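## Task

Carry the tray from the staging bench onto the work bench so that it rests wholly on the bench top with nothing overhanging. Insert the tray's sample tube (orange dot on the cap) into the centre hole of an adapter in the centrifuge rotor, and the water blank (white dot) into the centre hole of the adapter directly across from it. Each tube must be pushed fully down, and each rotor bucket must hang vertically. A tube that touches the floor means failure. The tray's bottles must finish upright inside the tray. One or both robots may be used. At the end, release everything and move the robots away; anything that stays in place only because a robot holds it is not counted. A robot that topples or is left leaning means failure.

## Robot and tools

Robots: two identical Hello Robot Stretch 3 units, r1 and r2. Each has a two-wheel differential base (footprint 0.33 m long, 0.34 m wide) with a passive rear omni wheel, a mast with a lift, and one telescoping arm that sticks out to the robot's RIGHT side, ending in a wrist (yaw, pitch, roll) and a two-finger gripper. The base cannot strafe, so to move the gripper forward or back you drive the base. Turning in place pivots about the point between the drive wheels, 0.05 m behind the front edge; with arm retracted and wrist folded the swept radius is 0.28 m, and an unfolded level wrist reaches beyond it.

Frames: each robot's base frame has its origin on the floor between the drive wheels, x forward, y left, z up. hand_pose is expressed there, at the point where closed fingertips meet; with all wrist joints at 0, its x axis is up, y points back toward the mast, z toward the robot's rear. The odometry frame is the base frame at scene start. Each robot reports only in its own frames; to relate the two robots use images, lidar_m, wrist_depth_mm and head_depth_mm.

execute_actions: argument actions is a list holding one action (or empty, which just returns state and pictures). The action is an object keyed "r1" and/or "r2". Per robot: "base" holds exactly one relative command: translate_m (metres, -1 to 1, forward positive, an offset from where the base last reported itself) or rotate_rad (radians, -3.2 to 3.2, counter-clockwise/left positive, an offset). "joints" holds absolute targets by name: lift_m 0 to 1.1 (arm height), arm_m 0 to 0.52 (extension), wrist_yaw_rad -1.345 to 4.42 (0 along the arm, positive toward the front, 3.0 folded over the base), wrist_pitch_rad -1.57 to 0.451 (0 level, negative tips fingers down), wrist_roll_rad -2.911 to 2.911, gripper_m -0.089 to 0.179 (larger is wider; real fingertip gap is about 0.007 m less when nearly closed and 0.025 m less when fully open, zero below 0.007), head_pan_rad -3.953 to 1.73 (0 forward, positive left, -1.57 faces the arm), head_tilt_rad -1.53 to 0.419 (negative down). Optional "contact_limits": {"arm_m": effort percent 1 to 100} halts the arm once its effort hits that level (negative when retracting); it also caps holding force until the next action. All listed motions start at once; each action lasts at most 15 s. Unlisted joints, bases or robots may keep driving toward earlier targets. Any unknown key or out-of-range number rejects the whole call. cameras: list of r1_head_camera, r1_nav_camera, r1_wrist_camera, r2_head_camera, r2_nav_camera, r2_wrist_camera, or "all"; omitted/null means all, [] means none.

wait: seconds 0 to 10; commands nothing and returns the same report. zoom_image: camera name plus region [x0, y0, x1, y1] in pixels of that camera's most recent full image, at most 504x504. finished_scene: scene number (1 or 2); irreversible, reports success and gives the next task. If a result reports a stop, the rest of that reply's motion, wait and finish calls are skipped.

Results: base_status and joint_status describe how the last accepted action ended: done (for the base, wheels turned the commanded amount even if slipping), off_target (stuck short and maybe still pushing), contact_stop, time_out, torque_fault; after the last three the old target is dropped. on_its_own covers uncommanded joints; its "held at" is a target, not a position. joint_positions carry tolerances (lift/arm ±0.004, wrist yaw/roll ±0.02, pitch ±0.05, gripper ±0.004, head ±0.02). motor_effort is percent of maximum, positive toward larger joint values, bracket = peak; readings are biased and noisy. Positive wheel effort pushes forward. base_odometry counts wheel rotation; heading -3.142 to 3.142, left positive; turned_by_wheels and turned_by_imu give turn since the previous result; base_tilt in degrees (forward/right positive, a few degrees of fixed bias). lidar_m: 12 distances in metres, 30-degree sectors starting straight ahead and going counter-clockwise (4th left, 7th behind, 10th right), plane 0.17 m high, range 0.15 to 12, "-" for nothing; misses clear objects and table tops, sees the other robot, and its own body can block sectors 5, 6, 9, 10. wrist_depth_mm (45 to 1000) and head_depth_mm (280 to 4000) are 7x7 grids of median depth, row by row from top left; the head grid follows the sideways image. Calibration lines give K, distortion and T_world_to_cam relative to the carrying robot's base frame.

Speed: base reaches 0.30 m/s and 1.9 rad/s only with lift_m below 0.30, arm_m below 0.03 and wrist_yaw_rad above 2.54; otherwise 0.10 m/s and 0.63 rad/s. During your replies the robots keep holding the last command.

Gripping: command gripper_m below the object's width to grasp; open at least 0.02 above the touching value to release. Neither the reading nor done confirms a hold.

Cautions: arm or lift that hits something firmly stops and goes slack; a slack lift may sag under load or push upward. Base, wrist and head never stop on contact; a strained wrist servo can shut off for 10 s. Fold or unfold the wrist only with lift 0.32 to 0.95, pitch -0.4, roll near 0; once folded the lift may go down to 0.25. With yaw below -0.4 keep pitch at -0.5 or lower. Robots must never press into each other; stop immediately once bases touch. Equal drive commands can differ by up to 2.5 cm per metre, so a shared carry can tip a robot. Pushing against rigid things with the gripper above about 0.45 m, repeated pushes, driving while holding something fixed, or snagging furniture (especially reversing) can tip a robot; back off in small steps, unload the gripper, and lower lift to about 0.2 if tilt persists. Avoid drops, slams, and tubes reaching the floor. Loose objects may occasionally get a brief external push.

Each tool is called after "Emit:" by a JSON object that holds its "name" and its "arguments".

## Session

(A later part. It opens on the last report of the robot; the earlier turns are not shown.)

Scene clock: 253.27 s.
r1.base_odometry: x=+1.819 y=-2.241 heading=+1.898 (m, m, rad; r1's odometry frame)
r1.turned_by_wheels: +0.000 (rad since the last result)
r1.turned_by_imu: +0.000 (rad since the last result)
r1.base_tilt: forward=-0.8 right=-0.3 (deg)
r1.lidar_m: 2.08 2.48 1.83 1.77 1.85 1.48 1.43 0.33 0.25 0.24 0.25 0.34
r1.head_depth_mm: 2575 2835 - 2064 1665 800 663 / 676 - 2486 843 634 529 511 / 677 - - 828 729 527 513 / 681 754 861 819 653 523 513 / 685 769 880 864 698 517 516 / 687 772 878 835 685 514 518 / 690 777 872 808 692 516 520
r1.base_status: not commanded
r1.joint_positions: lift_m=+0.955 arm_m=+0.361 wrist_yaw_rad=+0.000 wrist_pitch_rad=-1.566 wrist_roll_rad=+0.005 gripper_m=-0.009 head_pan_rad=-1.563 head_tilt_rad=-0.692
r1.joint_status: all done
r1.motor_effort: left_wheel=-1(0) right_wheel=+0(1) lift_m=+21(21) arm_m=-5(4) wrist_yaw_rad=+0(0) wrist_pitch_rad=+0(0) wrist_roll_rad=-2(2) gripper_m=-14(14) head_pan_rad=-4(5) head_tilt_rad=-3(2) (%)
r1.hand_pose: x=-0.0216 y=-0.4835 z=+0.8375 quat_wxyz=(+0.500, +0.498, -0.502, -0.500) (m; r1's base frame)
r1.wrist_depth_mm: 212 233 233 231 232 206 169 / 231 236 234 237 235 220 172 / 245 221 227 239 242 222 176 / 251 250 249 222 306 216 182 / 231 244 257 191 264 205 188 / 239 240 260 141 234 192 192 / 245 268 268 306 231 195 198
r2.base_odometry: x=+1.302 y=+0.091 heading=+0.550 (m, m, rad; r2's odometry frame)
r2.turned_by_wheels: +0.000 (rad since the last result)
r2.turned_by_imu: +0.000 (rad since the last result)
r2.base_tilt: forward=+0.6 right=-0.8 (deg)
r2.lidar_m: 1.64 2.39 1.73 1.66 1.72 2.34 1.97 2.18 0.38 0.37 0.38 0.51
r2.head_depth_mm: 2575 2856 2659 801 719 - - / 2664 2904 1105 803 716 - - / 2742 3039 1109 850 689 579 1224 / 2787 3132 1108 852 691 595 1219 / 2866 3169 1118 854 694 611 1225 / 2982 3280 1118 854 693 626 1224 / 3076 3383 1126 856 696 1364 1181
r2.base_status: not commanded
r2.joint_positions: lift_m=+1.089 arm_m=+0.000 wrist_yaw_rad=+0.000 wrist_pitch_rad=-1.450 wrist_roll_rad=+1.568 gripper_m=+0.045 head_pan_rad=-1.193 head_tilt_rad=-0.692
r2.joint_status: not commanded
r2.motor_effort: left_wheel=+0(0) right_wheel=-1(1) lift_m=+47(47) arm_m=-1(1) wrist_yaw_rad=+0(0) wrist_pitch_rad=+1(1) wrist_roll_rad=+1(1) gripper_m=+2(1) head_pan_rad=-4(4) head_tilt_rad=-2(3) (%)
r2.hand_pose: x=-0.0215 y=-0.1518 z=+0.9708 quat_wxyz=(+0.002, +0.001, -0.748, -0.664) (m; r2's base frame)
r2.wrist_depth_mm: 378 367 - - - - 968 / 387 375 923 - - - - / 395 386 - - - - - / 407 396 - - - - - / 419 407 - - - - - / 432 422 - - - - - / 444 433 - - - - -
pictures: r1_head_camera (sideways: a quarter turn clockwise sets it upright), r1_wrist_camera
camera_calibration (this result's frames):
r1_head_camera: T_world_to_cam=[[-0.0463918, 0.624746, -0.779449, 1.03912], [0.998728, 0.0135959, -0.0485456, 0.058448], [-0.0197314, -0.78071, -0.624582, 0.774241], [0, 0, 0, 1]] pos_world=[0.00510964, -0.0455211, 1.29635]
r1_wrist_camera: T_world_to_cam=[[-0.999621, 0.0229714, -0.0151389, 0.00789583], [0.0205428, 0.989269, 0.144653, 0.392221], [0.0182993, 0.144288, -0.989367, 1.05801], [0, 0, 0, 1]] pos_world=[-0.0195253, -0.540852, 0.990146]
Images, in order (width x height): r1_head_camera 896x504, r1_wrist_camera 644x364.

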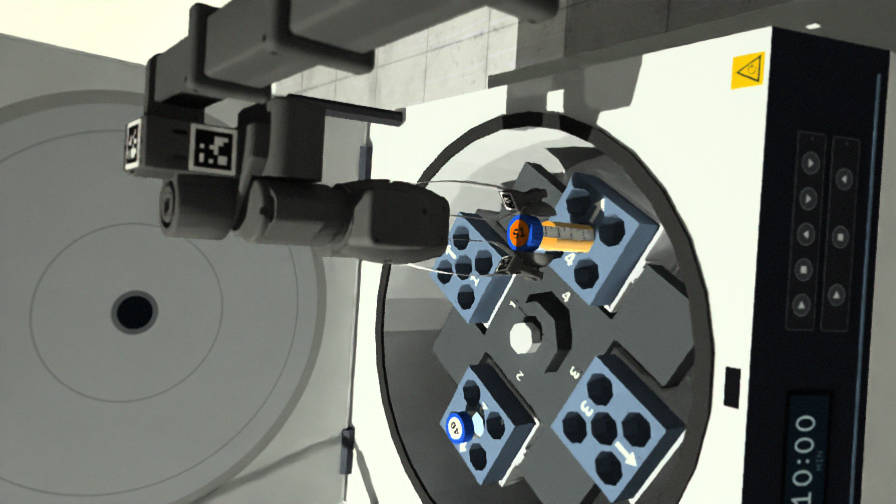

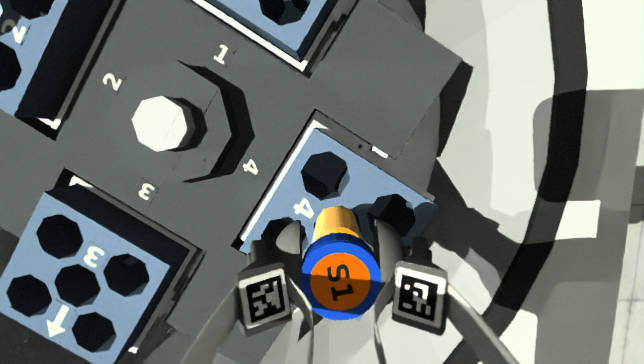

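Emit:
{"name": "execute_actions", "arguments": {"actions": [{"r1":{"joints":{"lift_m":0.92}}}], "cameras": ["r1_wrist_camera"]}}

Emit:
{"name": "execute_actions", "arguments": {"actions": [{"r1":{"joints":{"gripper_m":0.055}}}], "cameras": []}}

Emit:
{"name": "execute_actions", "arguments": {"actions": [{"r1":{"joints":{"lift_m":0.96}}}], "cameras": ["r1_wrist_camera"]}}

Emit:
{"name": "execute_actions", "arguments": {"actions": [{"r1":{"joints":{"gripper_m":0}}}], "cameras": []}}

Emit:
{"name": "execute_actions", "arguments": {"actions": [{"r1":{"joints":{"lift_m":0.933}}}], "cameras": ["r1_head_camera","r1_wrist_camera"]}}

Scene clock: 256.87 s.
r1.base_odometry: x=+1.819 y=-2.241 heading=+1.898 (m, m, rad; r1's odometry frame)
r1.turned_by_wheels: +0.000 (rad since the last result)
r1.turned_by_imu: +0.000 (rad since the last result)
r1.base_tilt: forward=-0.7 right=-0.3 (deg)
r1.lidar_m: 2.08 2.48 1.83 1.77 1.84 1.48 1.43 0.33 0.25 0.24 0.25 0.34
r1.head_depth_mm: 2589 2905 - - 1308 790 665 / 676 733 - 813 634 531 510 / 678 736 - 829 751 527 512 / 681 763 871 800 654 523 514 / 683 767 880 867 699 516 516 / 685 771 876 837 683 513 517 / 689 777 869 805 690 516 520
r1.base_status: not commanded
r1.joint_positions: lift_m=+0.920 arm_m=+0.361 wrist_yaw_rad=+0.000 wrist_pitch_rad=-1.566 wrist_roll_rad=+0.005 gripper_m=-0.009 head_pan_rad=-1.563 head_tilt_rad=-0.692
r1.joint_status: all done
r1.motor_effort: left_wheel=+1(1) right_wheel=+1(1) lift_m=+21(19) arm_m=-6(5) wrist_yaw_rad=+0(0) wrist_pitch_rad=+0(0) wrist_roll_rad=-2(2) gripper_m=-15(14) head_pan_rad=-4(5) head_tilt_rad=-3(3) (%)
r1.hand_pose: x=-0.0216 y=-0.4835 z=+0.8025 quat_wxyz=(+0.500, +0.498, -0.502, -0.500) (m; r1's base frame)
r1.wrist_depth_mm: 200 200 199 197 197 199 141 / 205 184 201 204 202 214 146 / 210 177 206 207 207 222 147 / 216 194 213 193 213 217 147 / 201 219 217 187 219 204 149 / 199 220 222 141 194 185 152 / 202 230 231 247 229 160 158
r2.base_odometry: x=+1.302 y=+0.091 heading=+0.550 (m, m, rad; r2's odometry frame)
r2.turned_by_wheels: +0.000 (rad since the last result)
r2.turned_by_imu: +0.000 (rad since the last result)
r2.base_tilt: forward=+0.7 right=-0.7 (deg)
r2.lidar_m: 1.64 2.38 1.73 1.66 1.72 2.34 1.97 2.18 0.38 0.37 0.38 0.51
r2.head_depth_mm: 2571 2849 2691 799 716 - - / 2646 2914 1105 802 717 - - / 2732 2994 1107 851 690 579 1222 / 2822 3134 1112 851 689 594 1219 / 2859 3246 1120 857 692 610 1224 / 2989 3293 1122 856 693 626 1221 / 3081 3419 1127 856 695 1365 1172
r2.base_status: not commanded
r2.joint_positions: lift_m=+1.089 arm_m=+0.000 wrist_yaw_rad=+0.000 wrist_pitch_rad=-1.450 wrist_roll_rad=+1.568 gripper_m=+0.045 head_pan_rad=-1.193 head_tilt_rad=-0.692
r2.joint_status: not commanded
r2.motor_effort: left_wheel=+0(0) right_wheel=-1(1) lift_m=+47(46) arm_m=-1(1) wrist_yaw_rad=+0(1) wrist_pitch_rad=+1(1) wrist_roll_rad=+1(1) gripper_m=+1(0) head_pan_rad=-4(4) head_tilt_rad=-2(3) (%)
r2.hand_pose: x=-0.0215 y=-0.1518 z=+0.9708 quat_wxyz=(+0.002, +0.001, -0.748, -0.664) (m; r2's base frame)
r2.wrist_depth_mm: 376 365 - - - - 969 / 386 374 938 - - - - / 397 383 - - - - - / 407 396 - - - - - / 421 404 - - - - - / 429 421 - - - - - / 446 433 - - - - -
pictures: r1_wrist_camera
camera_calibration (this result's frames):
r1_wrist_camera: T_world_to_cam=[[-0.999622, 0.02297, -0.0151389, 0.00736536], [0.0205414, 0.989269, 0.144653, 0.397282], [0.0182991, 0.144288, -0.989367, 1.02339], [0, 0, 0, 1]] pos_world=[-0.0195253, -0.540851, 0.955153]
Images, in order (width x height): r1_wrist_camera 644x364.

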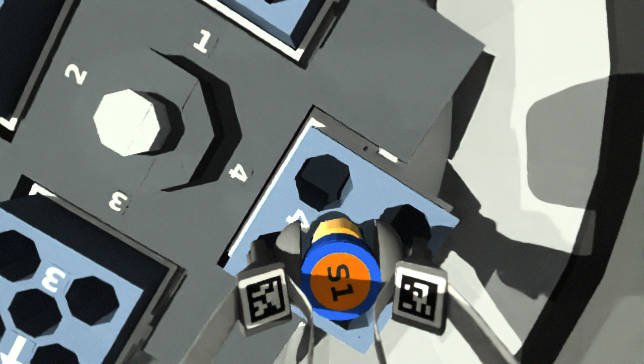

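Scene clock: 258.00 s.
r1.base_odometry: x=+1.819 y=-2.241 heading=+1.898 (m, m, rad; r1's odometry frame)
r1.turned_by_wheels: +0.000 (rad since the last result)
r1.turned_by_imu: +0.000 (rad since the last result)
r1.base_tilt: forward=-0.8 right=-0.3 (deg)
r1.lidar_m: 2.08 2.49 1.83 1.77 1.85 1.48 1.43 0.33 0.25 0.24 0.25 0.34
r1.head_depth_mm: 2561 2944 - - 1306 790 663 / 674 733 - 812 632 529 511 / 677 736 - 827 757 527 512 / 680 764 874 821 652 523 514 / 683 768 882 864 698 517 516 / 686 772 877 835 685 514 518 / 689 776 872 805 691 515 519
r1.base_status: not commanded
r1.joint_positions: lift_m=+0.920 arm_m=+0.361 wrist_yaw_rad=+0.000 wrist_pitch_rad=-1.566 wrist_roll_rad=+0.005 gripper_m=+0.055 head_pan_rad=-1.563 head_tilt_rad=-0.692
r1.joint_status: all done
r1.motor_effort: left_wheel=+0(1) right_wheel=+0(1) lift_m=+21(21) arm_m=-4(4) wrist_yaw_rad=+0(0) wrist_pitch_rad=+0(0) wrist_roll_rad=-2(2) gripper_m=+1(78) head_pan_rad=-4(4) head_tilt_rad=-3(3) (%)
r1.hand_pose: x=-0.0216 y=-0.4835 z=+0.8025 quat_wxyz=(+0.500, +0.498, -0.502, -0.500) (m; r1's base frame)
r1.wrist_depth_mm: 199 200 199 200 198 198 141 / 204 185 203 202 201 213 146 / 209 175 205 206 207 222 146 / 216 194 213 202 213 217 147 / 201 218 219 188 192 204 150 / 199 220 224 164 193 181 153 / 204 227 230 229 224 166 159
r2.base_odometry: x=+1.302 y=+0.091 heading=+0.550 (m, m, rad; r2's odometry frame)
r2.turned_by_wheels: +0.000 (rad since the last result)
r2.turned_by_imu: +0.000 (rad since the last result)
r2.base_tilt: forward=+0.7 right=-0.8 (deg)
r2.lidar_m: 1.64 2.38 1.73 1.66 1.72 2.34 1.97 2.18 0.38 0.37 0.38 0.52
r2.head_depth_mm: 2584 2837 2687 800 715 - - / 2656 2914 1105 802 720 - - / 2728 3041 1108 850 691 580 1225 / 2821 3105 1114 855 690 594 1217 / 2898 3193 1116 857 692 611 1223 / 2943 3293 1117 855 692 626 1221 / 3095 3387 1118 858 694 1358 1179
r2.base_status: not commanded
r2.joint_positions: lift_m=+1.089 arm_m=+0.000 wrist_yaw_rad=+0.000 wrist_pitch_rad=-1.450 wrist_roll_rad=+1.568 gripper_m=+0.045 head_pan_rad=-1.193 head_tilt_rad=-0.692
r2.joint_status: not commanded
r2.motor_effort: left_wheel=+0(0) right_wheel=+0(1) lift_m=+46(47) arm_m=-2(1) wrist_yaw_rad=+1(1) wrist_pitch_rad=+1(1) wrist_roll_rad=+1(1) gripper_m=+1(0) head_pan_rad=-4(4) head_tilt_rad=-3(2) (%)
r2.hand_pose: x=-0.0215 y=-0.1518 z=+0.9708 quat_wxyz=(+0.002, +0.001, -0.748, -0.664) (m; r2's base frame)
r2.wrist_depth_mm: 375 365 - - - - 968 / 384 375 922 - - - - / 399 387 - - - - - / 409 397 - - - - - / 422 409 - - - - - / 434 422 - - - - - / 445 433 - - - - -
pictures: none
No camera images: the call's "cameras" was empty. Leave "cameras" out to get every camera's image.

Scene clock: 259.17 s.
r1.base_odometry: x=+1.819 y=-2.241 heading=+1.898 (m, m, rad; r1's odometry frame)
r1.turned_by_wheels: +0.000 (rad since the last result)
r1.turned_by_imu: +0.000 (rad since the last result)
r1.base_tilt: forward=-0.8 right=-0.3 (deg)
r1.lidar_m: 2.08 2.48 1.83 1.77 1.85 1.47 1.43 0.33 0.25 0.24 0.25 0.34
r1.head_depth_mm: 2603 2839 - 2108 1664 800 663 / 676 - 908 841 633 530 512 / 677 - 885 829 728 527 512 / 679 764 859 828 652 523 514 / 683 767 879 864 698 516 516 / 686 772 879 836 686 514 518 / 690 776 872 805 690 515 521
r1.base_status: not commanded
r1.joint_positions: lift_m=+0.960 arm_m=+0.361 wrist_yaw_rad=+0.000 wrist_pitch_rad=-1.566 wrist_roll_rad=+0.005 gripper_m=+0.055 head_pan_rad=-1.563 head_tilt_rad=-0.692
r1.joint_status: all done
r1.motor_effort: left_wheel=+0(1) right_wheel=+0(0) lift_m=+26(29) arm_m=-5(5) wrist_yaw_rad=-1(0) wrist_pitch_rad=+0(0) wrist_roll_rad=-1(2) gripper_m=-1(0) head_pan_rad=-4(4) head_tilt_rad=-3(3) (%)
r1.hand_pose: x=-0.0216 y=-0.4835 z=+0.8422 quat_wxyz=(+0.500, +0.498, -0.502, -0.500) (m; r1's base frame)
r1.wrist_depth_mm: 217 237 238 235 269 210 172 / 227 241 239 241 238 218 176 / 250 229 229 246 315 221 181 / 253 251 252 227 306 216 187 / 237 247 263 202 263 202 192 / 248 248 268 244 300 197 196 / 265 271 273 314 240 201 204
r2.base_odometry: x=+1.302 y=+0.091 heading=+0.550 (m, m, rad; r2's odometry frame)
r2.turned_by_wheels: +0.000 (rad since the last result)
r2.turned_by_imu: +0.000 (rad since the last result)
r2.base_tilt: forward=+0.7 right=-0.8 (deg)
r2.lidar_m: 1.63 2.38 1.73 1.66 1.72 2.34 1.97 2.18 0.38 0.37 0.38 0.52
r2.head_depth_mm: 2553 2872 2671 799 716 - - / 2669 2927 1099 801 717 - - / 2751 2995 1115 852 690 580 1218 / 2787 3099 1112 853 692 594 1226 / 2877 3238 1116 853 694 608 1235 / 2993 3344 1119 857 693 627 1223 / 3081 3392 1124 858 692 1361 1173
r2.base_status: not commanded
r2.joint_positions: lift_m=+1.089 arm_m=+0.000 wrist_yaw_rad=+0.000 wrist_pitch_rad=-1.450 wrist_roll_rad=+1.568 gripper_m=+0.045 head_pan_rad=-1.193 head_tilt_rad=-0.692
r2.joint_status: not commanded
r2.motor_effort: left_wheel=+0(0) right_wheel=-1(1) lift_m=+47(47) arm_m=-2(1) wrist_yaw_rad=+1(0) wrist_pitch_rad=+1(1) wrist_roll_rad=+1(1) gripper_m=+0(1) head_pan_rad=-4(5) head_tilt_rad=-2(3) (%)
r2.hand_pose: x=-0.0215 y=-0.1518 z=+0.9708 quat_wxyz=(+0.002, +0.001, -0.748, -0.664) (m; r2's base frame)
r2.wrist_depth_mm: 378 368 - - - - 964 / 385 376 938 - - - - / 397 386 - - - - - / 407 394 - - - - - / 419 409 - - - - - / 434 422 - - - - - / 447 435 - - - - -
pictures: r1_wrist_camera
camera_calibration (this result's frames):
r1_wrist_camera: T_world_to_cam=[[-0.999621, 0.022972, -0.0151389, 0.00796791], [0.0205434, 0.989269, 0.144653, 0.391535], [0.0182994, 0.144288, -0.989367, 1.0627], [0, 0, 0, 1]] pos_world=[-0.0195254, -0.540851, 0.994886]
Images, in order (width x height): r1_wrist_camera 644x364.

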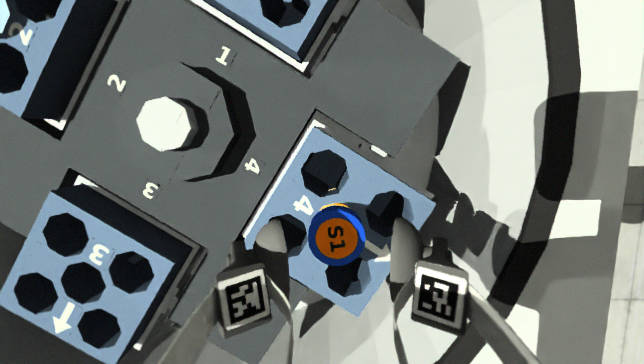

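Scene clock: 260.20 s.
r1.base_odometry: x=+1.819 y=-2.241 heading=+1.898 (m, m, rad; r1's odometry frame)
r1.turned_by_wheels: +0.000 (rad since the last result)
r1.turned_by_imu: +0.000 (rad since the last result)
r1.base_tilt: forward=-0.8 right=-0.3 (deg)
r1.lidar_m: 2.08 2.47 1.83 1.77 1.84 1.48 1.43 0.33 0.25 0.24 0.25 0.34
r1.head_depth_mm: 2566 2832 - 2098 1667 802 663 / 675 - 909 840 633 530 511 / 677 - 886 833 730 527 513 / 680 766 860 831 653 524 514 / 682 768 879 862 699 517 516 / 686 772 877 833 682 513 517 / 688 774 872 804 690 515 519
r1.base_status: not commanded
r1.joint_positions: lift_m=+0.960 arm_m=+0.361 wrist_yaw_rad=+0.000 wrist_pitch_rad=-1.566 wrist_roll_rad=+0.005 gripper_m=+0.000 head_pan_rad=-1.563 head_tilt_rad=-0.692
r1.joint_status: all done
r1.motor_effort: left_wheel=+0(1) right_wheel=+0(0) lift_m=+25(26) arm_m=-5(6) wrist_yaw_rad=+0(0) wrist_pitch_rad=+0(0) wrist_roll_rad=-2(1) gripper_m=-1(81) head_pan_rad=-4(4) head_tilt_rad=-3(3) (%)
r1.hand_pose: x=-0.0216 y=-0.4835 z=+0.8422 quat_wxyz=(+0.500, +0.498, -0.502, -0.500) (m; r1's base frame)
r1.wrist_depth_mm: 218 239 236 236 269 208 173 / 230 238 239 242 241 219 176 / 251 230 230 245 314 221 181 / 253 256 254 228 303 216 186 / 238 245 260 229 272 203 192 / 248 249 268 - 251 197 198 / 263 271 275 313 239 202 202
r2.base_odometry: x=+1.302 y=+0.091 heading=+0.550 (m, m, rad; r2's odometry frame)
r2.turned_by_wheels: +0.000 (rad since the last result)
r2.turned_by_imu: +0.000 (rad since the last result)
r2.base_tilt: forward=+0.7 right=-0.9 (deg)
r2.lidar_m: 1.63 2.38 1.73 1.67 1.71 2.34 1.97 2.18 0.38 0.37 0.38 0.51
r2.head_depth_mm: 2576 2850 2678 799 714 - - / 2646 2916 1109 800 721 - - / 2747 3015 1108 850 688 580 1223 / 2833 3134 1118 854 690 595 1223 / 2908 3189 1119 855 692 609 1217 / 2960 3318 1120 855 693 625 1230 / 3093 3362 1123 858 694 1361 1185
r2.base_status: not commanded
r2.joint_positions: lift_m=+1.089 arm_m=+0.000 wrist_yaw_rad=+0.000 wrist_pitch_rad=-1.450 wrist_roll_rad=+1.568 gripper_m=+0.045 head_pan_rad=-1.193 head_tilt_rad=-0.692
r2.joint_status: not commanded
r2.motor_effort: left_wheel=+0(0) right_wheel=-1(1) lift_m=+47(47) arm_m=-1(1) wrist_yaw_rad=+0(0) wrist_pitch_rad=+1(1) wrist_roll_rad=+1(1) gripper_m=+0(0) head_pan_rad=-4(4) head_tilt_rad=-3(3) (%)
r2.hand_pose: x=-0.0215 y=-0.1518 z=+0.9708 quat_wxyz=(+0.002, +0.001, -0.748, -0.664) (m; r2's base frame)
r2.wrist_depth_mm: 375 366 - - - - 984 / 387 376 932 - - - - / 396 385 - - - - - / 409 397 - - - - - / 421 407 - - - - - / 430 421 - - - - - / 442 434 - - - - -
pictures: none
No camera images: the call's "cameras" was empty. Leave "cameras" out to get every camera's image.

Scene clock: 261.67 s.
r1.base_odometry: x=+1.819 y=-2.241 heading=+1.898 (m, m, rad; r1's odometry frame)
r1.turned_by_wheels: +0.000 (rad since the last result)
r1.turned_by_imu: +0.000 (rad since the last result)
r1.base_tilt: forward=-0.8 right=-0.2 (deg)
r1.lidar_m: 2.08 2.48 1.83 1.77 1.85 1.47 1.43 0.33 0.25 0.24 0.25 0.34
r1.head_depth_mm: 2612 2870 - 2058 1621 800 664 / 675 730 1683 829 634 530 512 / 676 728 - 828 727 527 512 / 682 751 868 807 654 524 514 / 682 770 881 866 699 516 516 / 687 771 879 836 685 514 519 / 688 775 872 807 690 515 520
r1.base_status: not commanded
r1.joint_positions: lift_m=+0.940 arm_m=+0.361 wrist_yaw_rad=+0.000 wrist_pitch_rad=-1.566 wrist_roll_rad=+0.005 gripper_m=+0.000 head_pan_rad=-1.563 head_tilt_rad=-0.692
r1.joint_status: lift_m contact_stop (moved -0.020 of -0.027)
r1.on_its_own: lift_m is slack since a contact_stop, until your next command for it (your +0.933 is given up)
r1.motor_effort: left_wheel=-1(1) right_wheel=-1(2) lift_m=+23(24) arm_m=-5(5) wrist_yaw_rad=+0(0) wrist_pitch_rad=+0(0) wrist_roll_rad=-2(2) gripper_m=-1(3) head_pan_rad=-4(4) head_tilt_rad=-3(3) (%)
r1.hand_pose: x=-0.0216 y=-0.4834 z=+0.8219 quat_wxyz=(+0.500, +0.498, -0.502, -0.500) (m; r1's base frame)
r1.wrist_depth_mm: 208 217 218 216 218 209 155 / 224 204 220 223 221 217 158 / 233 196 225 226 229 222 163 / 236 235 232 209 288 216 166 / 219 238 236 209 255 204 169 / 221 230 248 - 256 187 174 / 225 253 250 304 239 179 179
r2.base_odometry: x=+1.302 y=+0.091 heading=+0.550 (m, m, rad; r2's odometry frame)
r2.turned_by_wheels: +0.000 (rad since the last result)
r2.turned_by_imu: +0.000 (rad since the last result)
r2.base_tilt: forward=+0.5 right=-0.9 (deg)
r2.lidar_m: 1.64 2.39 1.73 1.67 1.72 2.33 1.97 2.18 0.38 0.37 0.38 0.52
r2.head_depth_mm: 2569 2855 2686 799 714 - - / 2670 2921 1108 800 716 - - / 2691 3018 1109 851 690 582 1226 / 2798 3127 1107 855 692 596 1223 / 2852 3245 1117 854 693 611 1227 / 2984 3262 1119 856 695 626 1229 / 3077 3366 1125 858 694 1362 1179
r2.base_status: not commanded
r2.joint_positions: lift_m=+1.089 arm_m=+0.000 wrist_yaw_rad=+0.000 wrist_pitch_rad=-1.450 wrist_roll_rad=+1.568 gripper_m=+0.045 head_pan_rad=-1.193 head_tilt_rad=-0.692
r2.joint_status: not commanded
r2.motor_effort: left_wheel=+0(0) right_wheel=-1(1) lift_m=+47(47) arm_m=-2(1) wrist_yaw_rad=+1(0) wrist_pitch_rad=+1(1) wrist_roll_rad=+1(1) gripper_m=+0(1) head_pan_rad=-4(4) head_tilt_rad=-3(2) (%)
r2.hand_pose: x=-0.0215 y=-0.1518 z=+0.9708 quat_wxyz=(+0.002, +0.001, -0.748, -0.664) (m; r2's base frame)
r2.wrist_depth_mm: 377 367 - - - - 960 / 388 374 936 - - - - / 399 386 - - - - - / 407 396 - - - - - / 423 406 - - - - - / 432 418 - - - - - / 450 433 - - - - -
pictures: r1_head_camera (sideways: a quarter turn clockwise sets it upright), r1_wrist_camera
camera_calibration (this result's frames):
r1_head_camera: T_world_to_cam=[[-0.0463922, 0.624766, -0.779433, 1.0391], [0.998728, 0.0135975, -0.0485455, 0.0584478], [-0.0197312, -0.780694, -0.624602, 0.774267], [0, 0, 0, 1]] pos_world=[0.00510966, -0.045521, 1.29635]
r1_wrist_camera: T_world_to_cam=[[-0.999622, 0.0229726, -0.0151341, 0.00765518], [0.0205409, 0.989239, 0.144859, 0.39424], [0.0182991, 0.144493, -0.989337, 1.04265], [0, 0, 0, 1]] pos_world=[-0.0195253, -0.540829, 0.974539]
Images, in order (width x height): r1_head_camera 896x504, r1_wrist_camera 644x364.

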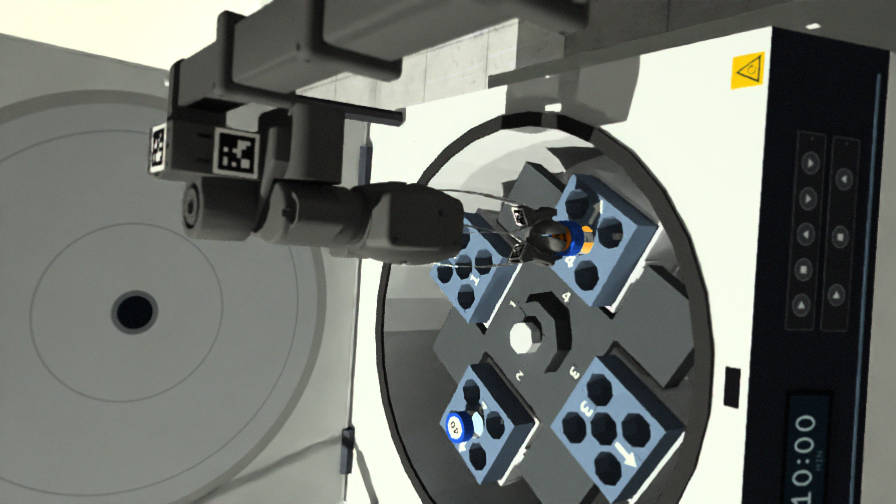

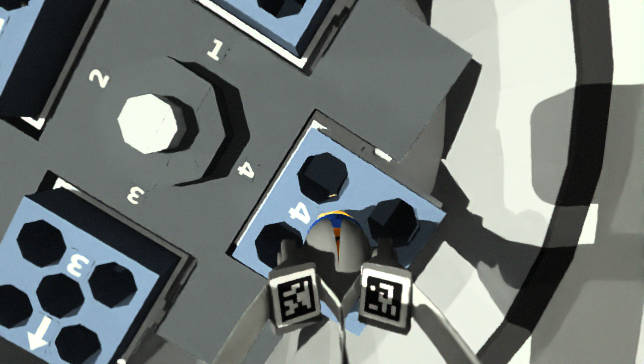

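Emit:
{"name": "execute_actions", "arguments": {"actions": [{"r1":{"joints":{"lift_m":1.06}}}], "cameras": []}}

Emit:
{"name": "execute_actions", "arguments": {"actions": [{"r1":{"base":{"translate_m":-0.5},"joints":{"arm_m":0,"head_pan_rad":-0.9}},"r2":{"joints":{"head_pan_rad":-0.9}}}], "cameras": ["r1_head_camera","r2_head_camera","r1_nav_camera"]}}

Scene clock: 264.77 s.
r1.base_odometry: x=+1.819 y=-2.241 heading=+1.898 (m, m, rad; r1's odometry frame)
r1.turned_by_wheels: +0.000 (rad since the last result)
r1.turned_by_imu: +0.000 (rad since the last result)
r1.base_tilt: forward=-0.7 right=-0.2 (deg)
r1.lidar_m: 2.08 2.48 1.83 1.77 1.85 1.47 1.43 0.33 0.25 0.24 0.25 0.34
r1.head_depth_mm: 2670 2926 2850 2142 1671 799 664 / - 770 882 842 633 530 511 / - - 892 833 749 527 512 / 680 753 890 822 656 525 514 / 683 769 877 866 698 516 515 / 687 773 878 836 685 514 517 / 689 776 871 806 689 516 519
r1.base_status: not commanded
r1.joint_positions: lift_m=+1.060 arm_m=+0.361 wrist_yaw_rad=+0.000 wrist_pitch_rad=-1.566 wrist_roll_rad=+0.005 gripper_m=+0.000 head_pan_rad=-1.563 head_tilt_rad=-0.692
r1.joint_status: all done
r1.motor_effort: left_wheel=-1(1) right_wheel=+0(1) lift_m=+26(26) arm_m=-5(5) wrist_yaw_rad=+1(0) wrist_pitch_rad=+0(0) wrist_roll_rad=-2(2) gripper_m=-1(2) head_pan_rad=-5(5) head_tilt_rad=-3(3) (%)
r1.hand_pose: x=-0.0216 y=-0.4834 z=+0.9422 quat_wxyz=(+0.500, +0.498, -0.502, -0.500) (m; r1's base frame)
r1.wrist_depth_mm: 313 314 333 330 361 267 - / 336 325 337 338 336 277 - / 354 347 322 344 349 285 - / 358 350 356 327 358 289 - / 361 342 362 330 329 298 - / 328 371 406 - 304 306 - / 317 329 351 313 315 313 -
r2.base_odometry: x=+1.302 y=+0.091 heading=+0.550 (m, m, rad; r2's odometry frame)
r2.turned_by_wheels: +0.000 (rad since the last result)
r2.turned_by_imu: +0.000 (rad since the last result)
r2.base_tilt: forward=+0.7 right=-0.8 (deg)
r2.lidar_m: 1.64 2.38 1.73 1.66 1.72 2.33 1.98 2.19 0.38 0.37 0.38 0.52
r2.head_depth_mm: 2573 2840 2663 799 715 - - / 2637 2935 1109 799 719 - - / 2749 3064 1109 849 688 580 1228 / 2798 3076 1110 851 689 593 1222 / 2861 3221 1117 855 691 609 1224 / 2999 3306 1120 857 693 626 1221 / 3066 3390 1125 856 695 1360 1179
r2.base_status: not commanded
r2.joint_positions: lift_m=+1.089 arm_m=+0.000 wrist_yaw_rad=+0.000 wrist_pitch_rad=-1.450 wrist_roll_rad=+1.568 gripper_m=+0.045 head_pan_rad=-1.193 head_tilt_rad=-0.692
r2.joint_status: not commanded
r2.motor_effort: left_wheel=-1(0) right_wheel=-1(1) lift_m=+47(47) arm_m=-1(1) wrist_yaw_rad=+0(0) wrist_pitch_rad=+1(1) wrist_roll_rad=+1(1) gripper_m=+0(1) head_pan_rad=-4(4) head_tilt_rad=-3(2) (%)
r2.hand_pose: x=-0.0215 y=-0.1518 z=+0.9708 quat_wxyz=(+0.002, +0.001, -0.748, -0.664) (m; r2's base frame)
r2.wrist_depth_mm: 375 367 - - - - 948 / 389 373 944 - - - - / 397 386 - - - - - / 407 393 - - - - - / 419 408 - - - - - / 433 421 - - - - - / 449 431 - - - - -
pictures: none
No camera images: the call's "cameras" was empty. Leave "cameras" out to get every camera's image.

Scene clock: 270.70 s.
r1.base_odometry: x=+1.980 y=-2.714 heading=+1.898 (m, m, rad; r1's odometry frame)
r1.turned_by_wheels: +0.000 (rad since the last result)
r1.turned_by_imu: -0.002 (rad since the last result)
r1.base_tilt: forward=-0.8 right=-0.3 (deg)
r1.lidar_m: 0.94 2.49 1.84 1.78 1.30 0.96 0.93 0.96 1.33 0.79 0.32 0.33
r1.head_depth_mm: 715 794 2474 2125 1587 1437 1231 / 765 842 919 952 996 1231 1221 / 821 910 987 820 910 849 1150 / 887 989 1053 874 753 804 779 / 959 1084 1073 818 654 747 719 / - 3904 1045 853 636 677 896 / - 1546 1022 840 690 832 1152
r1.base_status: done
r1.joint_positions: lift_m=+1.060 arm_m=+0.000 wrist_yaw_rad=+0.000 wrist_pitch_rad=-1.566 wrist_roll_rad=+0.005 gripper_m=+0.000 head_pan_rad=-0.907 head_tilt_rad=-0.692
r1.joint_status: all done
r1.motor_effort: left_wheel=-1(4) right_wheel=+0(2) lift_m=+26(26) arm_m=-5(4) wrist_yaw_rad=+0(0) wrist_pitch_rad=+0(0) wrist_roll_rad=-1(2) gripper_m=-1(1) head_pan_rad=+6(54) head_tilt_rad=-3(3) (%)
r1.hand_pose: x=-0.0216 y=-0.1225 z=+0.9422 quat_wxyz=(+0.500, +0.498, -0.502, -0.500) (m; r1's base frame)
r1.wrist_depth_mm: 423 523 776 - - - - / 443 519 804 - - - - / - - - - - - - / - - - - - - - / - - - - - - - / - - - - - - - / - - - - - - -
r2.base_odometry: x=+1.302 y=+0.091 heading=+0.550 (m, m, rad; r2's odometry frame)
r2.turned_by_wheels: +0.000 (rad since the last result)
r2.turned_by_imu: +0.000 (rad since the last result)
r2.base_tilt: forward=+0.6 right=-0.8 (deg)
r2.lidar_m: 1.64 2.38 1.73 1.66 1.71 2.34 1.97 2.18 0.38 0.37 0.38 0.52
r2.head_depth_mm: 2728 2965 1108 848 687 578 1154 / 2893 3205 1104 849 688 578 1216 / 3025 3295 1107 851 690 608 1220 / 3213 3453 1114 853 691 1323 1219 / 3428 3708 1107 857 692 1418 1155 / 3687 3675 1029 857 734 1420 1200 / 3633 3701 965 862 1564 1363 1229
r2.base_status: not commanded
r2.joint_positions: lift_m=+1.089 arm_m=+0.000 wrist_yaw_rad=+0.000 wrist_pitch_rad=-1.450 wrist_roll_rad=+1.568 gripper_m=+0.045 head_pan_rad=-0.907 head_tilt_rad=-0.692
r2.joint_status: all done
r2.motor_effort: left_wheel=+0(0) right_wheel=-1(1) lift_m=+46(47) arm_m=-1(2) wrist_yaw_rad=+0(1) wrist_pitch_rad=+1(1) wrist_roll_rad=+1(1) gripper_m=+1(1) head_pan_rad=+5(31) head_tilt_rad=-3(3) (%)
r2.hand_pose: x=-0.0215 y=-0.1518 z=+0.9708 quat_wxyz=(+0.002, +0.001, -0.748, -0.664) (m; r2's base frame)
r2.wrist_depth_mm: 376 368 - - - - 948 / 386 372 939 - - - - / 396 388 - - - - - / 409 395 - - - - - / 420 405 - - - - - / 430 417 - - - - - / 445 434 - - - - -
pictures: r1_head_camera (sideways: a quarter turn clockwise sets it upright), r1_nav_camera (sideways: a quarter turn counterclockwise sets it upright), r2_head_camera (sideways: a quarter turn clockwise sets it upright)
camera_calibration (this result's frames):
r1_head_camera: T_world_to_cam=[[-0.418019, 0.466632, -0.779433, 1.04136], [0.7829, 0.620251, -0.0485455, 0.0597644], [0.460791, -0.63051, -0.624602, 0.771336], [0, 0, 0, 1]] pos_world=[0.0330949, -0.0366663, 1.29635]
r1_nav_camera: T_world_to_cam=[[0.380098, -0.507709, 0.773147, -0.968288], [-0.776711, -0.629081, -0.0312541, 0.0974117], [0.50224, -0.588633, -0.633456, 0.782008], [0, 0, 0, 1]] pos_world=[0.0509489, 0.0299866, 1.24704]
r2_head_camera: T_world_to_cam=[[-0.355739, 0.50151, -0.78863, 1.04152], [0.809191, 0.587482, 0.00858121, -0.0141499], [0.46761, -0.6351, -0.614808, 0.750087], [0, 0, 0, 1]] pos_world=[0.0312118, -0.0376406, 1.28266]
Images, in order (width x height): r1_head_camera 896x504, r1_nav_camera 672x504, r2_head_camera 896x504.

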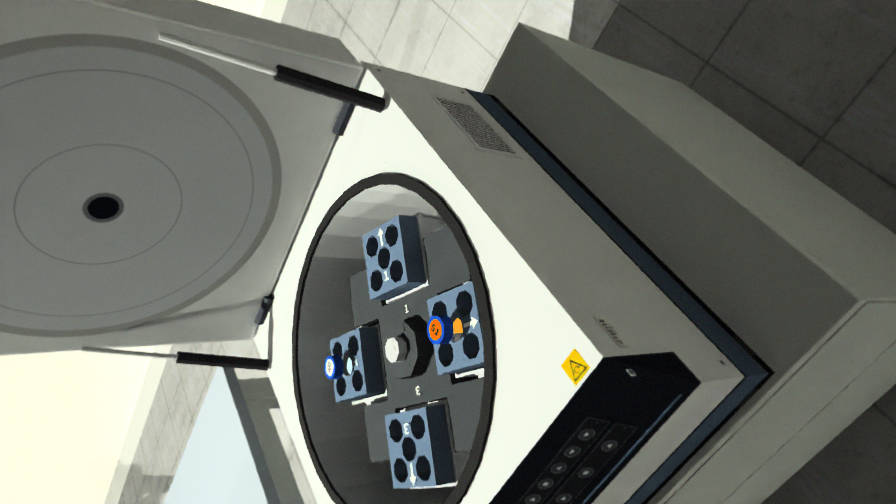

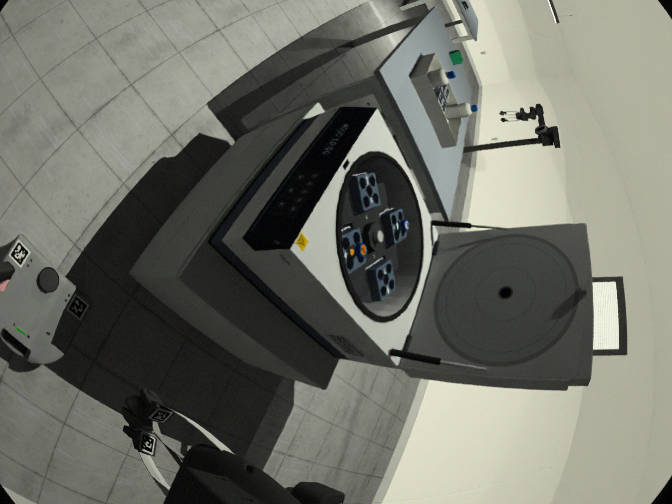

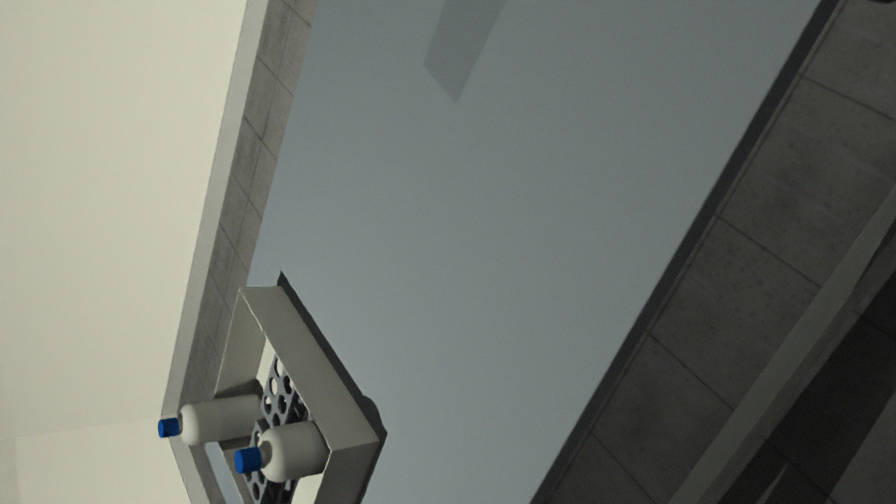

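Emit:
{"name": "finished_scene", "arguments": {"scene": 1}}

The scene is finished: the task was done.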